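# Swing the folded wire-holder arm fully outward

## Task

On the harness board, find the wire holder mounted on a swing arm that is currently folded in over the board, and rotate that arm outward until it reaches its end stop. It must stay there by itself, not only because the robot holds it. Afterwards release it and move the hand away.

## Robot and tools

Robot: a single arm carrying a right five-finger hand. The only camera is cam_wrist (504x504 pixels, on the wrist). One reference image is available through show_instructions.

Scene frame: origin on the table surface under the arm's base, +z up, +y to the left when looking along +x. Result lines report the hand point's position (m), its orientation as a wxyz quaternion, and its linear (m/s) and angular (rad/s) velocities in this frame. At long reach the printed position can be a little off.

Hand point: a spot fixed to the palm, 0.05 m in front of it, where index pad and thumb tip meet in a pinch. Its own axes: +z runs along the straightened fingers (fingertips 0.06 to 0.07 m past the point), +y points out of the palm, +x crosses the palm toward the little finger. Sideways the hand extends 0.08 m on the little-finger side; on the thumb side 0.02 m with the thumb turned in front of the palm, up to 0.09 m otherwise. A wrist bracket on the little-finger side stands 0.03 m beyond the point in +y and 0.11 m across; it can collide. Rotating the hand, especially about x or y, shifts the point slightly.

The 14-number row (all values in [-1, 1]), in this order: dx, dy, dz, rx, ry, rz, little, ring, middle, index, thumb_bend, thumb_turn, force_limit, speed.
- dx..rz: an offset, not a pose, expressed in the hand point's own axes and measured from the hand point pose in the most recent result that reported it (before any such result in the scene, and for a second or later call within one reply, from where the robot is when the action begins). Scale: 1.0 = 0.6 m for dx, dy, dz and 180 degrees for rx, ry, rz; rx, ry, rz form one rotation vector. All zeros drives the arm back to that reference pose, so it is not a way to pause.
- little, ring, middle, index: +1 straight, -1 curled fully. thumb_bend: +1 straight, -1 fully bent. thumb_turn: +1 beside the palm, -1 across in front of it. A pinch is roughly index -0.22, thumb_bend -0.75, thumb_turn -0.57.
- force_limit: fingertip load where a closing motor halts, linear from about 0 N at -1 to 10 N at +1 (15 N for both thumb motors); it does not limit opening. speed: near zero at -1 to full at +1 (full travel in 0.6 s). Close at -0.9 or slower for a soft grip.
A motor moves only when its target changes by at least 0.01, then locks on arrival, at force_limit, or after stalling. Repeating the same numbers keeps a grip.

Tools:
- execute_actions {"actions": [...], "pictures": bool}: at most one item. Empty list = just read the state. {"rows": [[14 numbers], ...], "steps": n} runs up to 15 control steps of 1/30 s (default 15), one row per step, the final row repeated; every row is counted from the same reference pose, not from the row before. {"steps": n} alone waits up to 300 steps counted from the previous result. A refused call moves nothing.
- move {"target": [14 numbers], "speed": m/s 0.002 to 0.5 (default 0.25; turning up to twice that in rad/s), "stop_force": N 13 to 80, optional}: a straight path toward the target offset (same reference rule), lasting 0.5 to 10 s. Hand values are sent at the start. It ignores obstacles; the hand can lag, stray or exceed speed near full reach. stop_force halts the path when the wrist sensor reads that much extra push along the line to the target, then backs off 2 steps; pressure may briefly exceed it. It is unreliable on rotating moves, unavailable in the first 0.2 s, and should be left out when moving away from something being pressed. Result line 'move:' gives the ending: done, contact, held, off_target, moving or fault, plus limits (paced = clipped, held = some steps blocked) and distance to target.
- wait {"seconds": 0 to 10}: lets time pass with nothing new sent.
- zoom_image {"camera": "cam_wrist", "region": [x0, y0, x1, y1]}: pixels from the top-left, at most 504x504.
- show_instructions {}: the reference image.
- finished_scene {"scene": 1}: ends and grades the scene; cannot be undone.

Motion details: each step the commanded pose is clipped to 100 mm and 16 degrees from the measured one; position wins over orientation; commands trail by about 0.17 s. After an action the arm only reaches the last clipped pose, so check the result and send the remainder. The simulation keeps running while you reply. 'pose unreachable' and HELD mark steps the clearance check altered or blocked. 'Hand target' shows the pose currently pursued.

Readings: Wrist force/torque along the hand's axes (offset up to about 5.5 N, noise up to 3.4 N, saturates near 100 N; pressing reads as force back into the arm). Joint torques are rough and offset. hand_measured, hand_stopped_by (moving, target, force, stalled, fault) and hand_load_n list the six motors in row order; loads near zero mean no grip.

Avoid: the arm is stiff, so aiming even slightly beyond a firm contact can trigger a fault. Joint torque over its limit (pan/lift 287, elbow 130, wrists 46.9 N m) or 150 N external force stops the arm for 10 s. Long holding heats motors (warning at 70 °C, brake stop at 85 °C). Approach slowly, push the swing arm gently sideways rather than hard, avoid slams or knocking things over, and let go and withdraw before finishing.

Each tool is called as name(argument=value, ...), one argument or row to a line, values as JSON.

Reference images:

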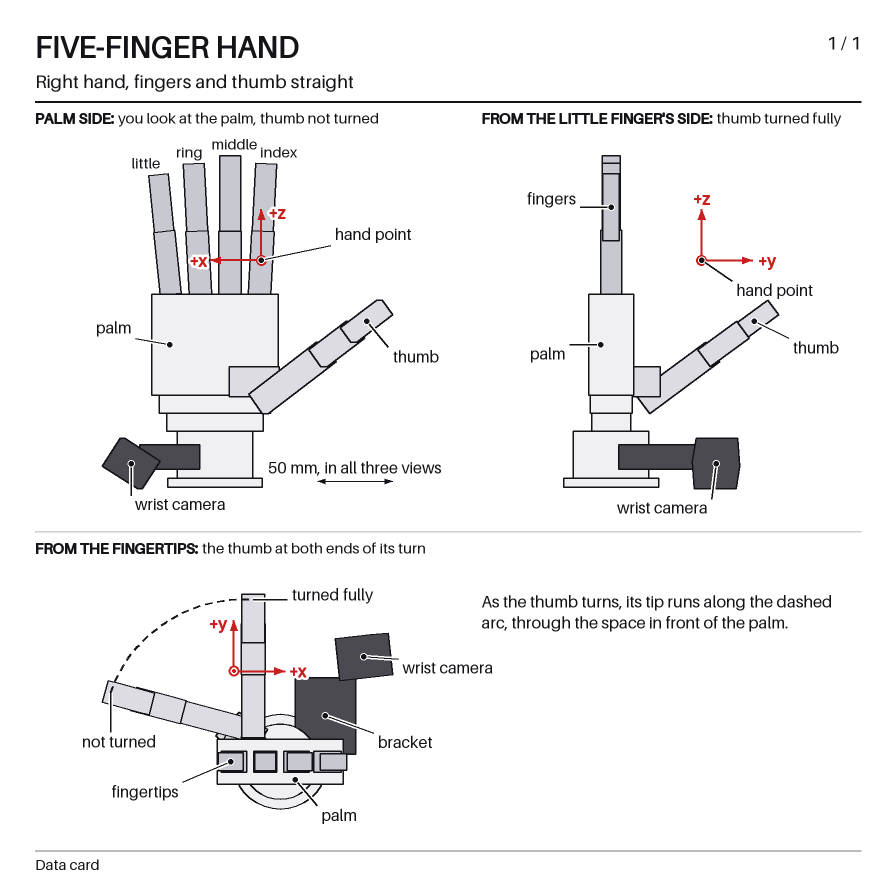

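## Session

execute_actions(
  actions=[],
)

Scene clock: 0.00 s of 5600.00 s.
end_effector_position=(+0.6616, +0.1030, +0.2809) hand_measured=(+1.000, +1.000, +1.000, +1.000, +1.000, +1.000) hand_load_n=(+0.0, +0.0, +0.0, +0.0, +0.0, +0.0) hand_stopped_by=(target, target, target, target, target, target) hand_force_limit=0.00 hand_speed=-0.80 end_effector_quat_wxyz=(-0.221, +0.439, +0.866, -0.095) end_effector_velocity=(+0.000, -0.000, +0.000) end_effector_angular_velocity=(-0.000, +0.001, -0.001)
Joint positions: [-0.164 -1.015  1.543  1.528  1.604 -0.745]
Joint velocities: [-0.     0.    -0.001  0.001 -0.     0.001]
Joint torques (N m, as the arm reports them, + toward a larger angle): no reading
Motor temperatures (°C, as the motors report them): [27 24 26 32 36 31]
Wrist force (N, on the end effector, along its own x y z axes, offset not removed): no reading
Wrist torque (N m, same axes, about the end effector's origin, offset not removed): no reading
Hand target: +0.662, +0.103, +0.281; -0.221, +0.439, +0.866, -0.095

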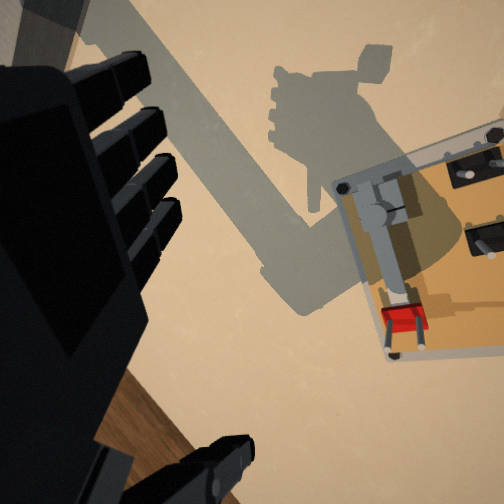

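zoom_image(
  camera="cam_wrist",
  region=[304, 120, 504, 380],
)

Region (304, 120, 504, 380) of cam_wrist's 504x504 image, scaled by 1.938, with more detail than that image has; it fills the left 388 columns of this view, and the rest is white.

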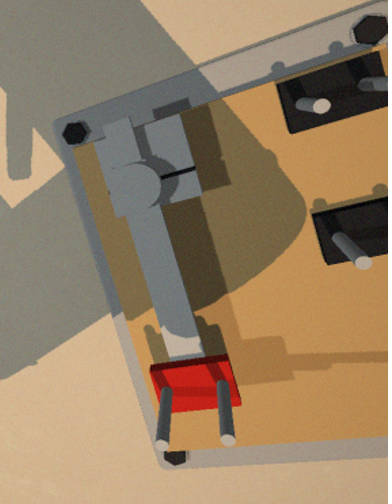

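move(
  target=[-0.148,0.137,-0.047,-0.168,0.133,0.847,1,1,1,1,1,1,0,0],
  speed=0.4,
)

Scene clock: 24.33 s of 5600.00 s.
end_effector_position=(+0.7796, +0.0799, +0.2498) hand_measured=(+1.000, +1.000, +1.000, +1.000, +1.000, +1.000) hand_load_n=(+0.0, +0.0, +0.0, +0.0, +0.0, +0.0) hand_stopped_by=(target, target, target, target, target, target) hand_force_limit=0.00 hand_speed=0.00 end_effector_quat_wxyz=(+0.001, +0.965, -0.261, +0.000) end_effector_velocity=(+0.001, +0.000, +0.001) end_effector_angular_velocity=(-0.004, -0.003, -0.015)
Joint positions: [-0.109 -0.837  1.19   1.218  1.577  2.032]
Joint velocities: [ 0.001  0.001 -0.005  0.001  0.004  0.016]
Joint torques (N m, as the arm reports them, + toward a larger angle): [ 14.25 -79.04 -45.25   6.18   2.17   3.98]
Motor temperatures (°C, as the motors report them): [27 24 26 32 36 31]
Wrist force (N, on the end effector, along its own x y z axes, offset not removed): [3.6 -2.0 1.4]
Wrist torque (N m, same axes, about the end effector's origin, offset not removed): [-0.63 -0.41 0.00]
Hand target: +0.780, +0.080, +0.250; +0.001, +0.965, -0.262, +0.000
Off the commanded pose: 0.000 m, 0 deg.
After step 90, 17.27 s passed at rest.
move: done

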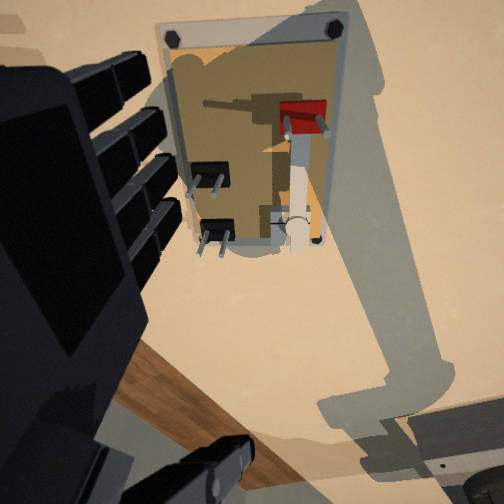

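zoom_image(
  camera="cam_wrist",
  region=[150, 10, 400, 270],
)

Region (150, 10, 400, 270) of cam_wrist's 504x504 image, scaled by 1.938, with more detail than that image has; it fills the left 485 columns of this view, and the rest is white.

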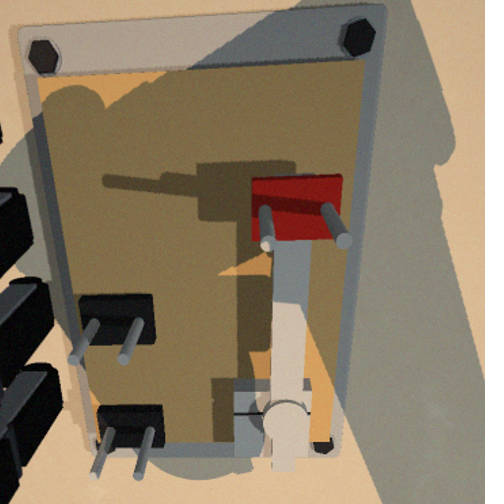

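move(
  target=[0,0.04,0.125,0,0,0,1,1,1,1,1,1,0,0],
  speed=0.25,
)

Scene clock: 42.33 s of 5600.00 s.
end_effector_position=(+0.7675, +0.0593, +0.1751) hand_measured=(+1.000, +1.000, +1.000, +1.000, +1.000, +1.000) hand_load_n=(+0.0, +0.0, +0.0, +0.0, +0.0, +0.0) hand_stopped_by=(target, target, target, target, target, target) hand_force_limit=0.00 hand_speed=0.00 end_effector_quat_wxyz=(+0.001, +0.965, -0.261, +0.000) end_effector_velocity=(-0.000, -0.001, -0.002) end_effector_angular_velocity=(-0.001, -0.001, +0.000)
Joint positions: [-0.136 -0.809  1.282  1.097  1.577  2.005]
Joint velocities: [-0.001  0.001  0.003 -0.005  0.001 -0.001]
Joint torques (N m, as the arm reports them, + toward a larger angle): [-14.6  -76.09 -24.26   0.3   -3.14  -2.6 ]
Motor temperatures (°C, as the motors report them): [27 24 26 32 36 31]
Wrist force (N, on the end effector, along its own x y z axes, offset not removed): [-0.3 -0.6 2.3]
Wrist torque (N m, same axes, about the end effector's origin, offset not removed): [-0.33 0.08 0.01]
Hand target: +0.767, +0.059, +0.175; +0.001, +0.965, -0.261, +0.000
Off the commanded pose: 0.000 m, 0 deg.
After step 90, 14.00 s passed at rest.
move: done

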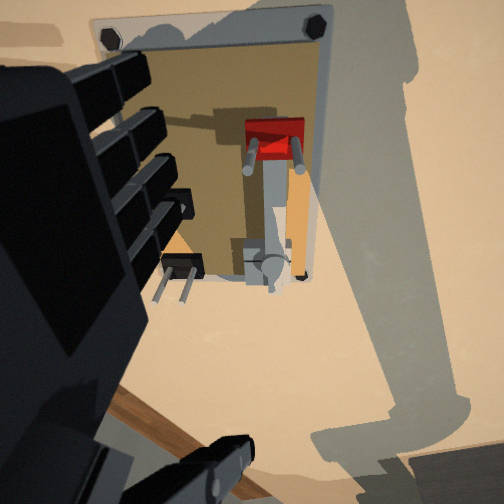

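move(
  target=[0,0.045,0.065,0,0,0,1,1,1,1,1,1,0,0],
  speed=0.12,
)

Scene clock: 58.47 s of 5600.00 s.
end_effector_position=(+0.7539, +0.0361, +0.1364) hand_measured=(+1.000, +1.000, +1.000, +1.000, +1.000, +1.000) hand_load_n=(+0.0, +0.0, +0.0, +0.0, +0.0, +0.0) hand_stopped_by=(target, target, target, target, target, target) hand_force_limit=0.00 hand_speed=0.00 end_effector_quat_wxyz=(+0.001, +0.965, -0.261, +0.000) end_effector_velocity=(-0.001, -0.001, -0.001) end_effector_angular_velocity=(-0.001, -0.000, +0.000)
Joint positions: [-0.167 -0.801  1.345  1.026  1.577  1.975]
Joint velocities: [-0.001 -0.001  0.004 -0.004  0.001 -0.002]
Joint torques (N m, as the arm reports them, + toward a larger angle): [-12.41 -73.37 -19.86   1.38   1.7   -3.9 ]
Motor temperatures (°C, as the motors report them): [27 24 26 32 36 31]
Wrist force (N, on the end effector, along its own x y z axes, offset not removed): [6.0 1.5 -2.7]
Wrist torque (N m, same axes, about the end effector's origin, offset not removed): [0.17 -0.65 0.28]
Hand target: +0.754, +0.036, +0.136; +0.001, +0.965, -0.261, +0.000
Off the commanded pose: 0.000 m, 0 deg.
After step 90, 12.17 s passed at rest.
move: done

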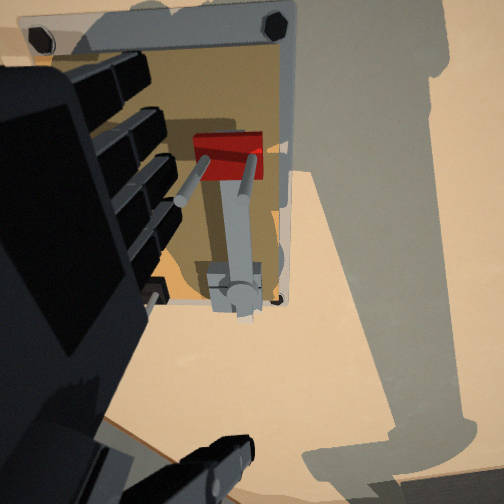

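move(
  target=[0,0,0.045,0,0,0,1,1,1,1,1,1,0,0],
  speed=0.06,
  stop_force=15,
)

move(
  target=[0,0.05,0,0,0,0,1,1,1,1,1,1,0,0],
  speed=0.02,
  stop_force=20,
)

Scene clock: 63.33 s of 5600.00 s.
end_effector_position=(+0.7538, +0.0361, +0.1097) hand_measured=(+1.000, +1.000, +1.000, +1.000, +1.000, +1.000) hand_load_n=(+0.0, +0.0, +0.0, +0.0, +0.0, +0.0) hand_stopped_by=(target, target, target, target, target, target) hand_force_limit=0.00 hand_speed=0.00 end_effector_quat_wxyz=(+0.001, +0.965, -0.261, -0.000) end_effector_velocity=(-0.000, -0.000, -0.003) end_effector_angular_velocity=(-0.000, +0.001, -0.001)
Joint positions: [-0.167 -0.778  1.356  0.992  1.577  1.975]
Joint velocities: [-0.     0.004  0.001 -0.003  0.     0.001]
Joint torques (N m, as the arm reports them, + toward a larger angle): [ -4.28 -73.56 -22.53   0.44   0.54  -1.23]
Motor temperatures (°C, as the motors report them): [27 24 26 32 36 31]
Wrist force (N, on the end effector, along its own x y z axes, offset not removed): [3.6 -0.1 -0.6]
Wrist torque (N m, same axes, about the end effector's origin, offset not removed): [-0.07 -0.27 0.15]
Hand target: +0.754, +0.036, +0.109; +0.001, +0.965, -0.261, -0.000
Off the commanded pose: 0.000 m, 0 deg.
After step 90, 0.97 s passed at rest.
move: done

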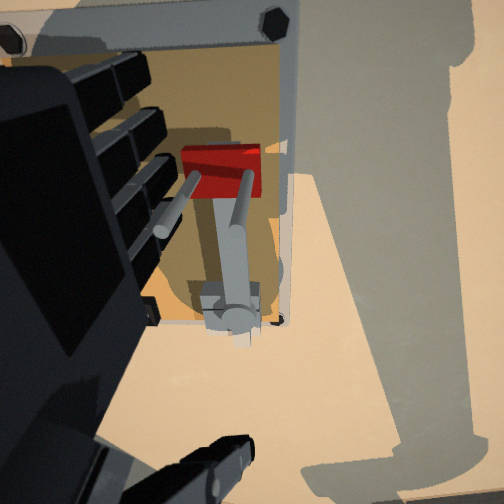

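Scene clock: 65.13 s of 5600.00 s.
end_effector_position=(+0.7389, +0.0105, +0.1097) hand_measured=(+1.000, +1.000, +1.000, +1.000, +1.000, +1.000) hand_load_n=(+0.0, +0.0, +0.5, +0.0, +0.0, +0.0) hand_stopped_by=(target, target, target, target, target, target) hand_force_limit=0.00 hand_speed=0.00 end_effector_quat_wxyz=(+0.001, +0.965, -0.261, -0.000) end_effector_velocity=(-0.001, -0.002, -0.000) end_effector_angular_velocity=(-0.001, -0.002, -0.000)
Joint positions: [-0.202 -0.802  1.401  0.971  1.577  1.94 ]
Joint velocities: [-0.003 -0.002  0.005 -0.005  0.001 -0.003]
Joint torques (N m, as the arm reports them, + toward a larger angle): [ -13.91 -106.    -18.99    1.58    3.6    -3.14]
Motor temperatures (°C, as the motors report them): [27 24 26 32 36 31]
Wrist force (N, on the end effector, along its own x y z axes, offset not removed): [7.0 -4.5 0.5]
Wrist torque (N m, same axes, about the end effector's origin, offset not removed): [-0.27 -0.27 0.12]
Hand target: +0.739, +0.010, +0.110; +0.001, +0.965, -0.261, -0.000
Off the commanded pose: 0.000 m, 0 deg.
move: done

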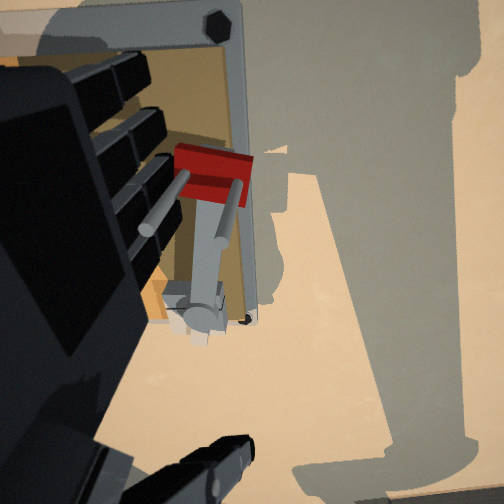

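move(
  target=[-0.068,0.064,0,0,0,0.194,1,1,1,1,1,1,0,0],
  speed=0.15,
  stop_force=20,
)

Scene clock: 72.53 s of 5600.00 s.
end_effector_position=(+0.6844, -0.0021, +0.1097) hand_measured=(+1.000, +1.000, +1.000, +1.000, +1.000, +1.000) hand_load_n=(+0.0, +0.0, +0.5, +0.0, +0.0, +0.0) hand_stopped_by=(target, target, target, target, target, target) hand_force_limit=0.00 hand_speed=0.00 end_effector_quat_wxyz=(+0.001, +0.843, -0.538, +0.000) end_effector_velocity=(-0.001, -0.000, +0.001) end_effector_angular_velocity=(-0.001, -0.002, -0.016)
Joint positions: [-0.28  -0.864  1.518  0.916  1.577  2.469]
Joint velocities: [-0.002 -0.003  0.003 -0.002  0.     0.014]
Joint torques (N m, as the arm reports them, + toward a larger angle): [  -8.64 -103.58  -18.97    2.17    4.53    2.94]
Motor temperatures (°C, as the motors report them): [27 24 26 32 36 31]
Wrist force (N, on the end effector, along its own x y z axes, offset not removed): [1.2 -2.1 -1.1]
Wrist torque (N m, same axes, about the end effector's origin, offset not removed): [0.25 -0.47 -0.11]
Hand target: +0.684, -0.002, +0.110; +0.001, +0.843, -0.538, +0.000
Off the commanded pose: 0.000 m, 0 deg.
After step 90, 1.93 s passed at rest.
move: done

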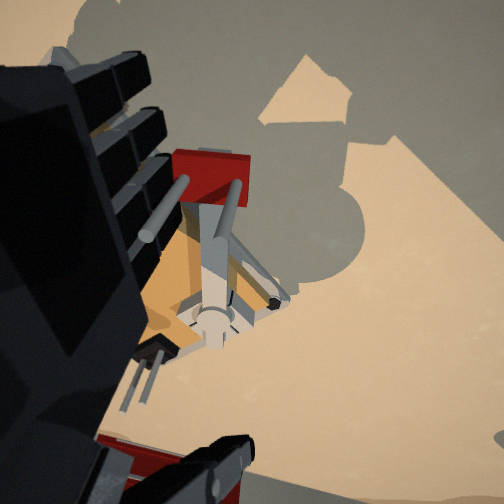

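move(
  target=[-0.064,0.082,0,0,0,0.194,1,1,1,1,1,1,0,0],
  speed=0.15,
  stop_force=20,
)

Scene clock: 77.93 s of 5600.00 s.
end_effector_position=(+0.6237, +0.0119, +0.1097) hand_measured=(+1.000, +1.000, +1.000, +1.000, +1.000, +1.000) hand_load_n=(+0.0, +0.0, +0.0, +0.5, +0.0, +0.0) hand_stopped_by=(target, target, target, target, target, target) hand_force_limit=0.00 hand_speed=0.00 end_effector_quat_wxyz=(-0.001, -0.644, +0.765, -0.000) end_effector_velocity=(-0.001, +0.001, -0.000) end_effector_angular_velocity=(+0.000, -0.001, -0.016)
Joint positions: [-0.342 -0.959  1.695  0.834  1.577  3.015]
Joint velocities: [-0.001 -0.003  0.005 -0.003 -0.     0.015]
Joint torques (N m, as the arm reports them, + toward a larger angle): [-11.34 -95.03 -15.02   0.99   3.94   3.05]
Motor temperatures (°C, as the motors report them): [27 24 26 32 36 31]
Wrist force (N, on the end effector, along its own x y z axes, offset not removed): [-0.4 2.0 -2.3]
Wrist torque (N m, same axes, about the end effector's origin, offset not removed): [1.05 -0.13 0.02]
Hand target: +0.624, +0.012, +0.110; -0.001, -0.643, +0.766, -0.000
Off the commanded pose: 0.000 m, 0 deg.
move: done

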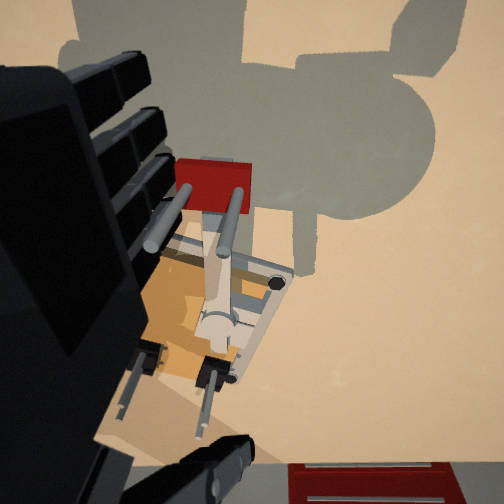

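move(
  target=[-0.045,0.054,0,0,0,0.111,0.85,0.85,0.85,0.85,1,1,0,-0.8],
  speed=0.06,
  stop_force=13,
)

Scene clock: 85.37 s of 5600.00 s.
end_effector_position=(+0.6096, +0.0286, +0.1098) hand_measured=(+0.850, +0.850, +0.852, +0.850, +1.000, +1.000) hand_load_n=(+0.0, +0.0, +12.0, +0.0, +0.0, +0.0) hand_stopped_by=(target, target, target, target, target, target) hand_force_limit=0.00 hand_speed=-0.80 end_effector_quat_wxyz=(-0.001, -0.572, +0.820, -0.001) end_effector_velocity=(+0.003, -0.003, +0.001) end_effector_angular_velocity=(+0.001, +0.001, +0.039)
Joint positions: [-0.341 -0.988  1.746  0.811  1.577  3.197]
Joint velocities: [-0.     0.006 -0.011  0.007 -0.001 -0.039]
Joint torques (N m, as the arm reports them, + toward a larger angle): [ 12.25 -45.49 -29.33   9.2    0.1   -4.02]
Motor temperatures (°C, as the motors report them): [27 24 26 32 36 31]
Wrist force (N, on the end effector, along its own x y z axes, offset not removed): [5.2 -11.0 -5.2]
Wrist torque (N m, same axes, about the end effector's origin, offset not removed): [1.20 0.83 -0.10]
Hand target: +0.610, +0.028, +0.110; -0.001, -0.574, +0.819, -0.000
Off the commanded pose: 0.020 m, 10 deg.
After step 90, 2.53 s passed at rest.
move: contact

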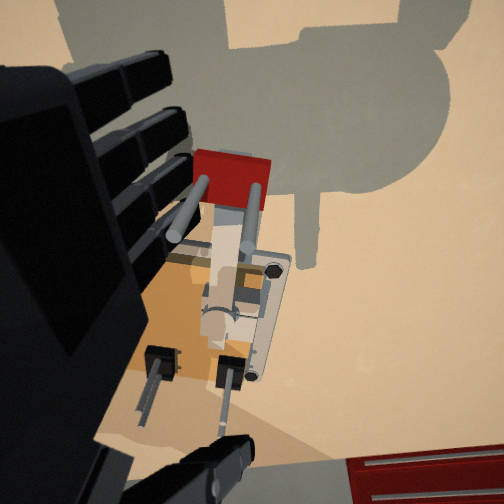

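Hit the stop at ~90°. Backing off and up.

move(
  target=[0,-0.08,-0.2,0,0,0,1,1,1,1,1,1,0,0],
  speed=0.2,
)

Scene clock: 87.77 s of 5600.00 s.
end_effector_position=(+0.6547, +0.0120, +0.2295) hand_measured=(+1.000, +1.000, +1.000, +1.000, +1.000, +1.000) hand_load_n=(+0.0, +0.0, +0.0, +0.0, +0.0, +0.0) hand_stopped_by=(target, target, target, target, target, target) hand_force_limit=0.00 hand_speed=0.00 end_effector_quat_wxyz=(-0.001, -0.572, +0.820, -0.001) end_effector_velocity=(+0.001, -0.001, +0.004) end_effector_angular_velocity=(-0.001, -0.003, -0.002)
Joint positions: [-0.344 -1.045  1.58   1.034  1.577  3.194]
Joint velocities: [-0.    -0.003 -0.004  0.004  0.     0.002]
Joint torques (N m, as the arm reports them, + toward a larger angle): [-12.52 -91.81 -42.99   7.13   3.04   3.42]
Motor temperatures (°C, as the motors report them): [27 24 26 32 36 31]
Wrist force (N, on the end effector, along its own x y z axes, offset not removed): [1.8 2.8 -1.7]
Wrist torque (N m, same axes, about the end effector's origin, offset not removed): [0.39 0.09 0.06]
Hand target: +0.655, +0.012, +0.230; -0.001, -0.572, +0.820, -0.001
Off the commanded pose: 0.000 m, 0 deg.
move: done

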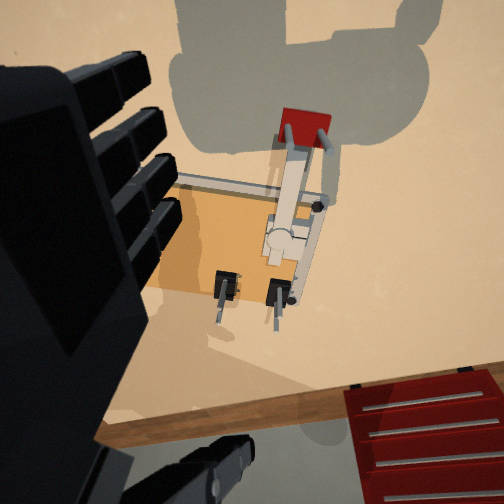

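finished_scene(
  scene=1,
)

The scene is finished: the task was done.


## Next scene

The same job, from a new start.

execute_actions(
  actions=[],
)

Scene clock: 0.00 s of 5600.00 s.
end_effector_position=(+0.8119, -0.3645, +0.2374) hand_measured=(+1.000, +1.000, +1.000, +1.000, +1.000, +1.000) hand_load_n=(+0.0, +0.0, +0.0, +0.0, +0.0, +0.0) hand_stopped_by=(target, target, target, target, target, target) hand_force_limit=0.00 hand_speed=-0.80 end_effector_quat_wxyz=(-0.400, +0.647, -0.400, +0.512) end_effector_velocity=(-0.000, -0.000, +0.001) end_effector_angular_velocity=(+0.001, -0.001, -0.000)
Joint positions: [-0.917 -1.149  1.819 -0.392  0.606 -3.732]
Joint velocities: [-0.    -0.001  0.    -0.    -0.     0.002]
Joint torques (N m, as the arm reports them, + toward a larger angle): no reading
Motor temperatures (°C, as the motors report them): [27 24 26 32 36 31]
Wrist force (N, on the end effector, along its own x y z axes, offset not removed): no reading
Wrist torque (N m, same axes, about the end effector's origin, offset not removed): no reading
Hand target: +0.812, -0.364, +0.237; -0.400, +0.647, -0.400, +0.512

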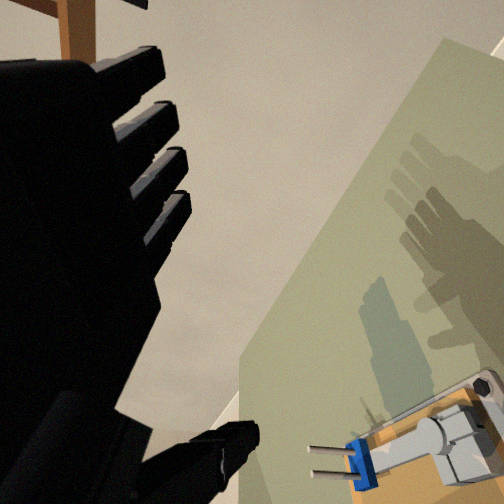

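move(
  target=[-0.251,-0.117,0.007,-0.405,0.340,0.538,1,1,1,1,1,1,0,0],
  speed=0.4,
)

move(
  target=[-0.043,0.078,0.07,0,0,0.533,1,1,1,1,1,1,0,0],
  speed=0.4,
)

Scene clock: 29.30 s of 5600.00 s.
end_effector_position=(+0.7996, -0.1992, +0.2504) hand_measured=(+1.000, +1.000, +1.000, +1.000, +1.000, +1.000) hand_load_n=(+0.0, +0.0, +0.0, +0.0, +0.0, +0.0) hand_stopped_by=(target, target, target, target, target, target) hand_force_limit=0.00 hand_speed=0.00 end_effector_quat_wxyz=(+0.000, +0.034, +0.999, -0.000) end_effector_velocity=(-0.000, +0.001, +0.000) end_effector_angular_velocity=(+0.009, +0.006, -0.009)
Joint positions: [-0.582 -0.903  1.299  1.171  1.575 -2.043]
Joint velocities: [-0.     0.003 -0.002  0.009 -0.005  0.009]
Joint torques (N m, as the arm reports them, + toward a larger angle): [-11.65 -75.24 -48.74   7.05  -3.81   2.59]
Motor temperatures (°C, as the motors report them): [27 24 26 32 36 31]
Wrist force (N, on the end effector, along its own x y z axes, offset not removed): [3.3 -1.7 -3.0]
Wrist torque (N m, same axes, about the end effector's origin, offset not removed): [-0.18 -0.10 0.15]
Hand target: +0.800, -0.199, +0.250; +0.000, +0.035, +0.999, +0.000
Off the commanded pose: 0.000 m, 0 deg.
After step 90, 22.70 s passed at rest.
move: done

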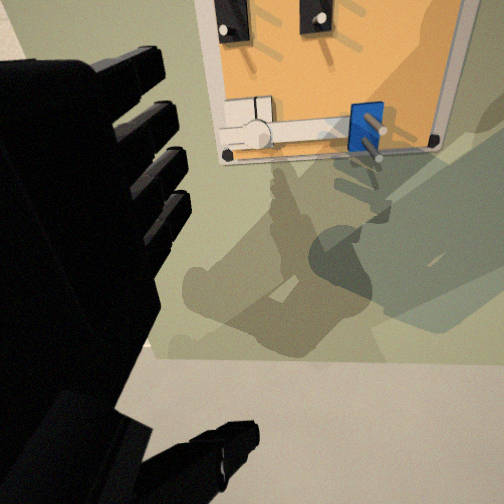

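Scene clock: 32.03 s of 5600.00 s.
end_effector_position=(+0.8287, -0.1543, +0.2088) hand_measured=(+1.000, +1.000, +1.000, +1.000, +1.000, +1.000) hand_load_n=(+0.0, +0.0, +0.0, +0.0, +0.0, +0.0) hand_stopped_by=(target, target, target, target, target, target) hand_force_limit=0.00 hand_speed=0.00 end_effector_quat_wxyz=(+0.000, +0.764, +0.645, +0.001) end_effector_velocity=(+0.001, -0.000, +0.000) end_effector_angular_velocity=(-0.002, -0.001, -0.017)
Joint positions: [-0.411 -0.909  1.393  1.084  1.575 -0.198]
Joint velocities: [ 0.002  0.001 -0.003  0.001  0.002  0.019]
Joint torques (N m, as the arm reports them, + toward a larger angle): [ 17.09 -66.36 -46.8    6.97   3.46   2.99]
Motor temperatures (°C, as the motors report them): [27 24 26 32 36 31]
Wrist force (N, on the end effector, along its own x y z axes, offset not removed): [2.0 6.8 0.3]
Wrist torque (N m, same axes, about the end effector's origin, offset not removed): [0.78 -0.10 0.12]
Hand target: +0.829, -0.154, +0.209; +0.001, +0.765, +0.644, +0.000
Off the commanded pose: 0.000 m, 0 deg.
move: done

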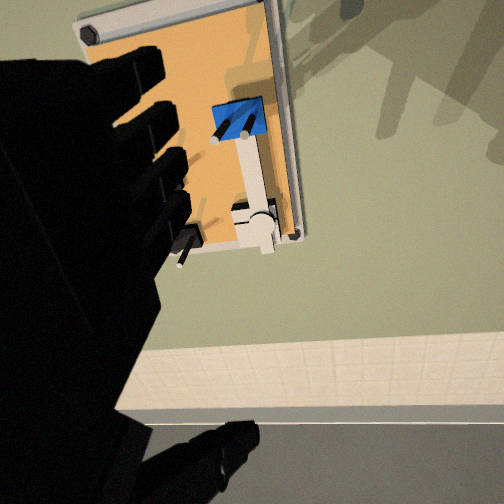

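move(
  target=[0.005,-0.027,0.1,0,0,-0.04,1,1,1,1,1,1,0,0],
  speed=0.12,
  stop_force=15,
)

Scene clock: 36.87 s of 5600.00 s.
end_effector_position=(+0.8133, -0.1485, +0.1491) hand_measured=(+1.000, +1.000, +1.000, +1.000, +1.000, +1.000) hand_load_n=(+0.0, +0.0, +0.0, +0.0, +0.0, +0.0) hand_stopped_by=(target, target, target, target, target, target) hand_force_limit=0.00 hand_speed=0.00 end_effector_quat_wxyz=(+0.001, +0.723, +0.691, +0.000) end_effector_velocity=(-0.001, +0.000, -0.002) end_effector_angular_velocity=(-0.000, -0.001, +0.005)
Joint positions: [-0.422 -0.888  1.476  0.98   1.575 -0.335]
Joint velocities: [-0.001  0.     0.004 -0.005 -0.    -0.005]
Joint torques (N m, as the arm reports them, + toward a larger angle): [-13.8  -68.75 -19.23   0.48  -3.39  -3.19]
Motor temperatures (°C, as the motors report them): [27 24 26 32 36 31]
Wrist force (N, on the end effector, along its own x y z axes, offset not removed): [3.3 1.9 -0.3]
Wrist torque (N m, same axes, about the end effector's origin, offset not removed): [-0.09 -0.40 0.11]
Hand target: +0.813, -0.148, +0.149; +0.001, +0.722, +0.691, +0.000
Off the commanded pose: 0.000 m, 0 deg.
After step 90, 0.77 s passed at rest.
move: done

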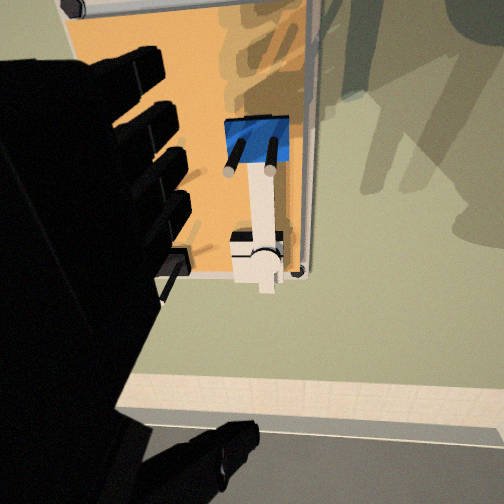

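move(
  target=[0,0.013,0.065,0,0,0,1,1,1,1,1,1,0,0],
  speed=0.08,
  stop_force=15,
)

move(
  target=[0,0.04,0,0,0,0,1,1,1,1,1,1,0,0],
  speed=0.025,
  stop_force=15,
)

Scene clock: 40.10 s of 5600.00 s.
end_effector_position=(+0.8211, -0.1488, +0.1104) hand_measured=(+1.000, +1.000, +1.000, +1.000, +1.000, +1.000) hand_load_n=(+0.0, +0.0, +0.0, +0.0, +0.0, +0.0) hand_stopped_by=(target, target, target, target, target, target) hand_force_limit=0.00 hand_speed=0.00 end_effector_quat_wxyz=(+0.001, +0.723, +0.691, +0.000) end_effector_velocity=(-0.000, -0.000, -0.003) end_effector_angular_velocity=(+0.000, +0.002, +0.001)
Joint positions: [-0.419 -0.841  1.471  0.937  1.575 -0.332]
Joint velocities: [-0.     0.004  0.    -0.002  0.    -0.001]
Joint torques (N m, as the arm reports them, + toward a larger angle): [ 20.18 -70.45 -42.08  -0.58   0.04   3.07]
Motor temperatures (°C, as the motors report them): [27 24 26 32 36 31]
Wrist force (N, on the end effector, along its own x y z axes, offset not removed): [0.5 3.2 -1.8]
Wrist torque (N m, same axes, about the end effector's origin, offset not removed): [0.56 0.20 -0.02]
Hand target: +0.821, -0.149, +0.110; +0.001, +0.723, +0.691, +0.000
Off the commanded pose: 0.000 m, 0 deg.
move: done

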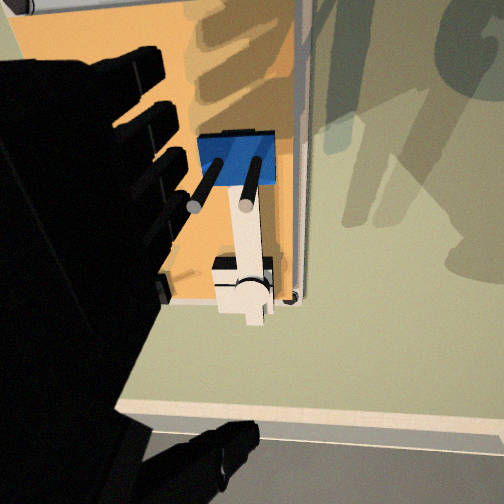

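Scene clock: 41.40 s of 5600.00 s.
end_effector_position=(+0.8448, -0.1498, +0.1104) hand_measured=(+1.000, +1.000, +1.000, +1.000, +1.000, +1.000) hand_load_n=(+0.0, +0.0, +0.5, +0.0, +0.0, +0.0) hand_stopped_by=(target, target, target, target, target, target) hand_force_limit=0.00 hand_speed=0.00 end_effector_quat_wxyz=(+0.001, +0.723, +0.691, +0.001) end_effector_velocity=(+0.003, -0.000, -0.000) end_effector_angular_velocity=(+0.001, +0.000, +0.001)
Joint positions: [-0.409 -0.808  1.41   0.966  1.575 -0.322]
Joint velocities: [ 0.001  0.005 -0.008  0.004 -0.001  0.   ]
Joint torques (N m, as the arm reports them, + toward a larger angle): [ 14.77 -75.94 -44.97   5.63  -0.91   2.82]
Motor temperatures (°C, as the motors report them): [27 24 26 32 36 31]
Wrist force (N, on the end effector, along its own x y z axes, offset not removed): [0.6 -6.8 0.0]
Wrist torque (N m, same axes, about the end effector's origin, offset not removed): [-0.32 1.04 -0.34]
Hand target: +0.845, -0.150, +0.110; +0.001, +0.723, +0.691, +0.001
Off the commanded pose: 0.000 m, 0 deg.
move: done

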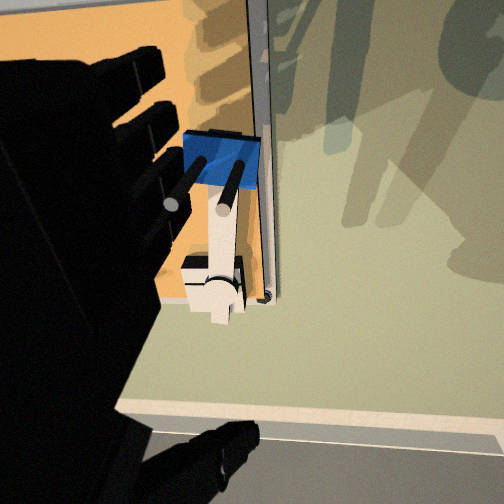

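move(
  target=[-0.069,0.062,0,0,0,0.194,1,1,1,1,1,1,0,0],
  speed=0.18,
  stop_force=15,
)

move(
  target=[-0.057,0.056,0,0,0,0.167,1,1,1,1,1,1,0,0],
  speed=0.15,
  stop_force=15,
)

Scene clock: 46.70 s of 5600.00 s.
end_effector_position=(+0.8800, -0.1927, +0.1104) hand_measured=(+1.000, +1.000, +1.000, +1.000, +1.000, +1.000) hand_load_n=(+0.0, +0.0, +0.5, +0.0, +0.0, +0.0) hand_stopped_by=(target, target, target, target, target, target) hand_force_limit=0.00 hand_speed=0.00 end_effector_quat_wxyz=(+0.000, +0.896, +0.443, +0.001) end_effector_velocity=(+0.001, -0.000, -0.000) end_effector_angular_velocity=(+0.001, +0.002, -0.014)
Joint positions: [-0.399 -0.711  1.223  1.055  1.575  0.297]
Joint velocities: [ 0.     0.003 -0.006  0.005 -0.001  0.014]
Joint torques (N m, as the arm reports them, + toward a larger angle): [ 14.97 -77.91 -46.88   4.84   3.04   2.49]
Motor temperatures (°C, as the motors report them): [27 24 26 32 36 31]
Wrist force (N, on the end effector, along its own x y z axes, offset not removed): [0.7 -5.9 0.1]
Wrist torque (N m, same axes, about the end effector's origin, offset not removed): [-0.10 -0.45 -0.33]
Hand target: +0.880, -0.193, +0.110; +0.000, +0.897, +0.442, +0.001
Off the commanded pose: 0.000 m, 0 deg.
After step 90, 0.13 s passed at rest.
move: done

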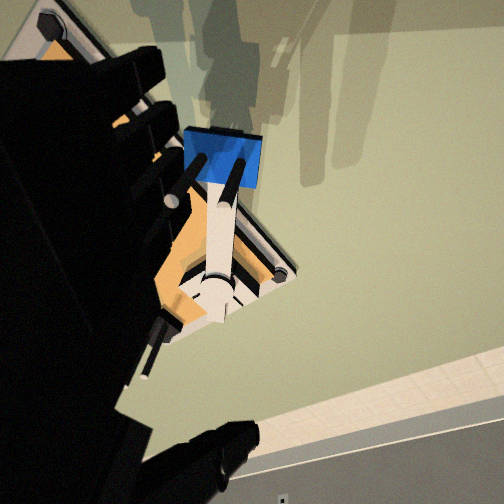

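Scene clock: 48.90 s of 5600.00 s.
end_effector_position=(+0.8859, -0.2402, +0.1103) hand_measured=(+1.000, +1.000, +1.000, +1.000, +1.000, +1.000) hand_load_n=(+0.0, +0.0, +0.5, +0.0, +0.0, +0.0) hand_stopped_by=(target, target, target, target, target, target) hand_force_limit=0.00 hand_speed=0.00 end_effector_quat_wxyz=(+0.000, +0.980, +0.197, +0.001) end_effector_velocity=(+0.000, -0.001, -0.002) end_effector_angular_velocity=(+0.000, +0.001, -0.015)
Joint positions: [-0.426 -0.636  1.076  1.127  1.575  0.792]
Joint velocities: [-0.001  0.004 -0.005  0.002  0.     0.014]
Joint torques (N m, as the arm reports them, + toward a larger angle): [-11.   -82.86 -50.19   5.71   3.42   3.74]
Motor temperatures (°C, as the motors report them): [27 24 26 32 36 31]
Wrist force (N, on the end effector, along its own x y z axes, offset not removed): [2.5 -1.3 0.5]
Wrist torque (N m, same axes, about the end effector's origin, offset not removed): [0.34 -0.67 -0.12]
Hand target: +0.886, -0.240, +0.110; +0.000, +0.981, +0.196, +0.001
Off the commanded pose: 0.000 m, 0 deg.
move: done

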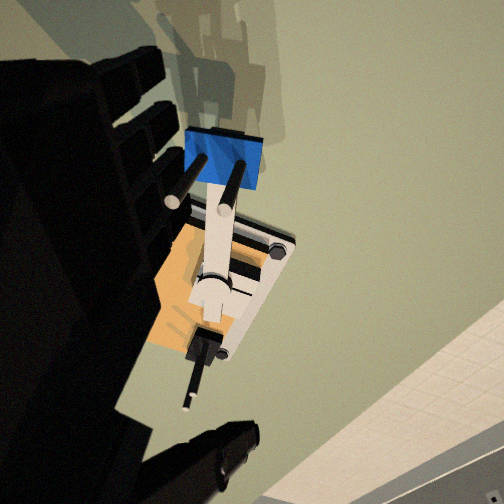

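move(
  target=[-0.01,0.06,0,0,0,0,0.88,0.88,0.88,0.88,1,1,0,-0.8],
  speed=0.012,
  stop_force=13,
)

Scene clock: 51.93 s of 5600.00 s.
end_effector_position=(+0.8893, -0.2552, +0.1101) hand_measured=(+0.880, +0.880, +0.892, +0.880, +1.000, +1.000) hand_load_n=(+0.0, +0.0, +17.0, +0.0, +0.0, +0.0) hand_stopped_by=(target, target, target, target, target, target) hand_force_limit=0.00 hand_speed=-0.80 end_effector_quat_wxyz=(+0.000, +0.981, +0.196, +0.001) end_effector_velocity=(-0.001, +0.003, -0.001) end_effector_angular_velocity=(+0.001, +0.001, -0.003)
Joint positions: [-0.44  -0.624  1.054  1.137  1.575  0.779]
Joint velocities: [ 0.002 -0.002  0.005 -0.002 -0.     0.005]
Joint torques (N m, as the arm reports them, + toward a larger angle): [  -4.46 -119.62  -27.55   -4.13    4.81    2.4 ]
Motor temperatures (°C, as the motors report them): [27 24 26 32 36 31]
Wrist force (N, on the end effector, along its own x y z axes, offset not removed): [3.5 -17.6 -5.8]
Wrist torque (N m, same axes, about the end effector's origin, offset not removed): [1.14 0.56 -0.28]
Hand target: +0.889, -0.255, +0.110; +0.000, +0.981, +0.196, +0.001
Off the commanded pose: 0.021 m, 0 deg.
move: contact

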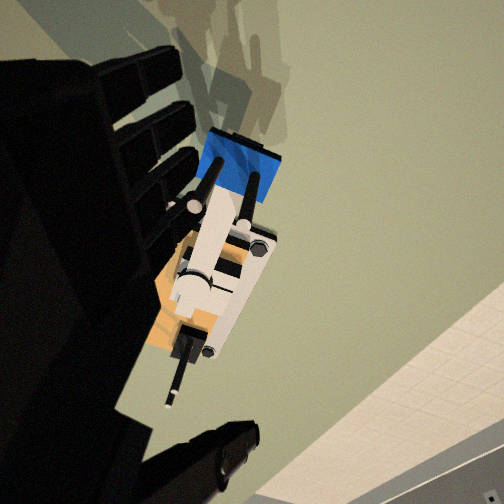

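move(
  target=[0,-0.1,-0.2,0,0,0,1,1,1,1,1,1,0,0],
  speed=0.2,
)

Scene clock: 54.73 s of 5600.00 s.
end_effector_position=(+0.8663, -0.2002, +0.2299) hand_measured=(+1.000, +1.000, +1.000, +1.000, +1.000, +1.000) hand_load_n=(+0.0, +0.0, +0.0, +0.0, +0.0, +0.0) hand_stopped_by=(target, target, target, target, target, target) hand_force_limit=0.00 hand_speed=0.00 end_effector_quat_wxyz=(-0.000, +0.981, +0.196, +0.001) end_effector_velocity=(-0.000, +0.001, +0.003) end_effector_angular_velocity=(+0.000, -0.002, +0.000)
Joint positions: [-0.391 -0.764  1.093  1.239  1.575  0.828]
Joint velocities: [ 0.001 -0.003 -0.     0.002 -0.001  0.001]
Joint torques (N m, as the arm reports them, + toward a larger angle): [  11.4  -113.55  -23.61    6.43   -1.94    3.25]
Motor temperatures (°C, as the motors report them): [27 24 26 32 36 31]
Wrist force (N, on the end effector, along its own x y z axes, offset not removed): [2.9 1.9 -0.6]
Wrist torque (N m, same axes, about the end effector's origin, offset not removed): [0.05 -0.29 0.06]
Hand target: +0.866, -0.200, +0.230; -0.000, +0.981, +0.196, +0.001
Off the commanded pose: 0.000 m, 0 deg.
move: done

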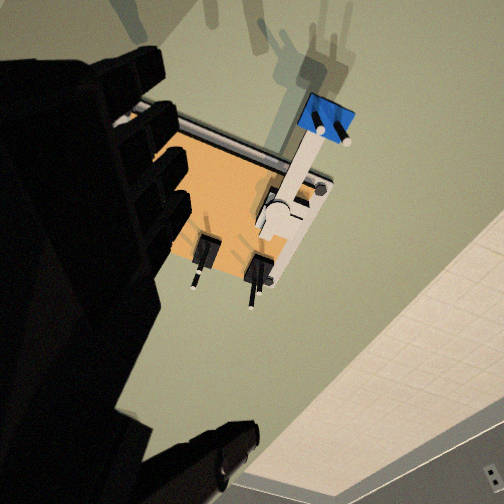

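finished_scene(
  scene=2,
)

The scene is finished: the task was done.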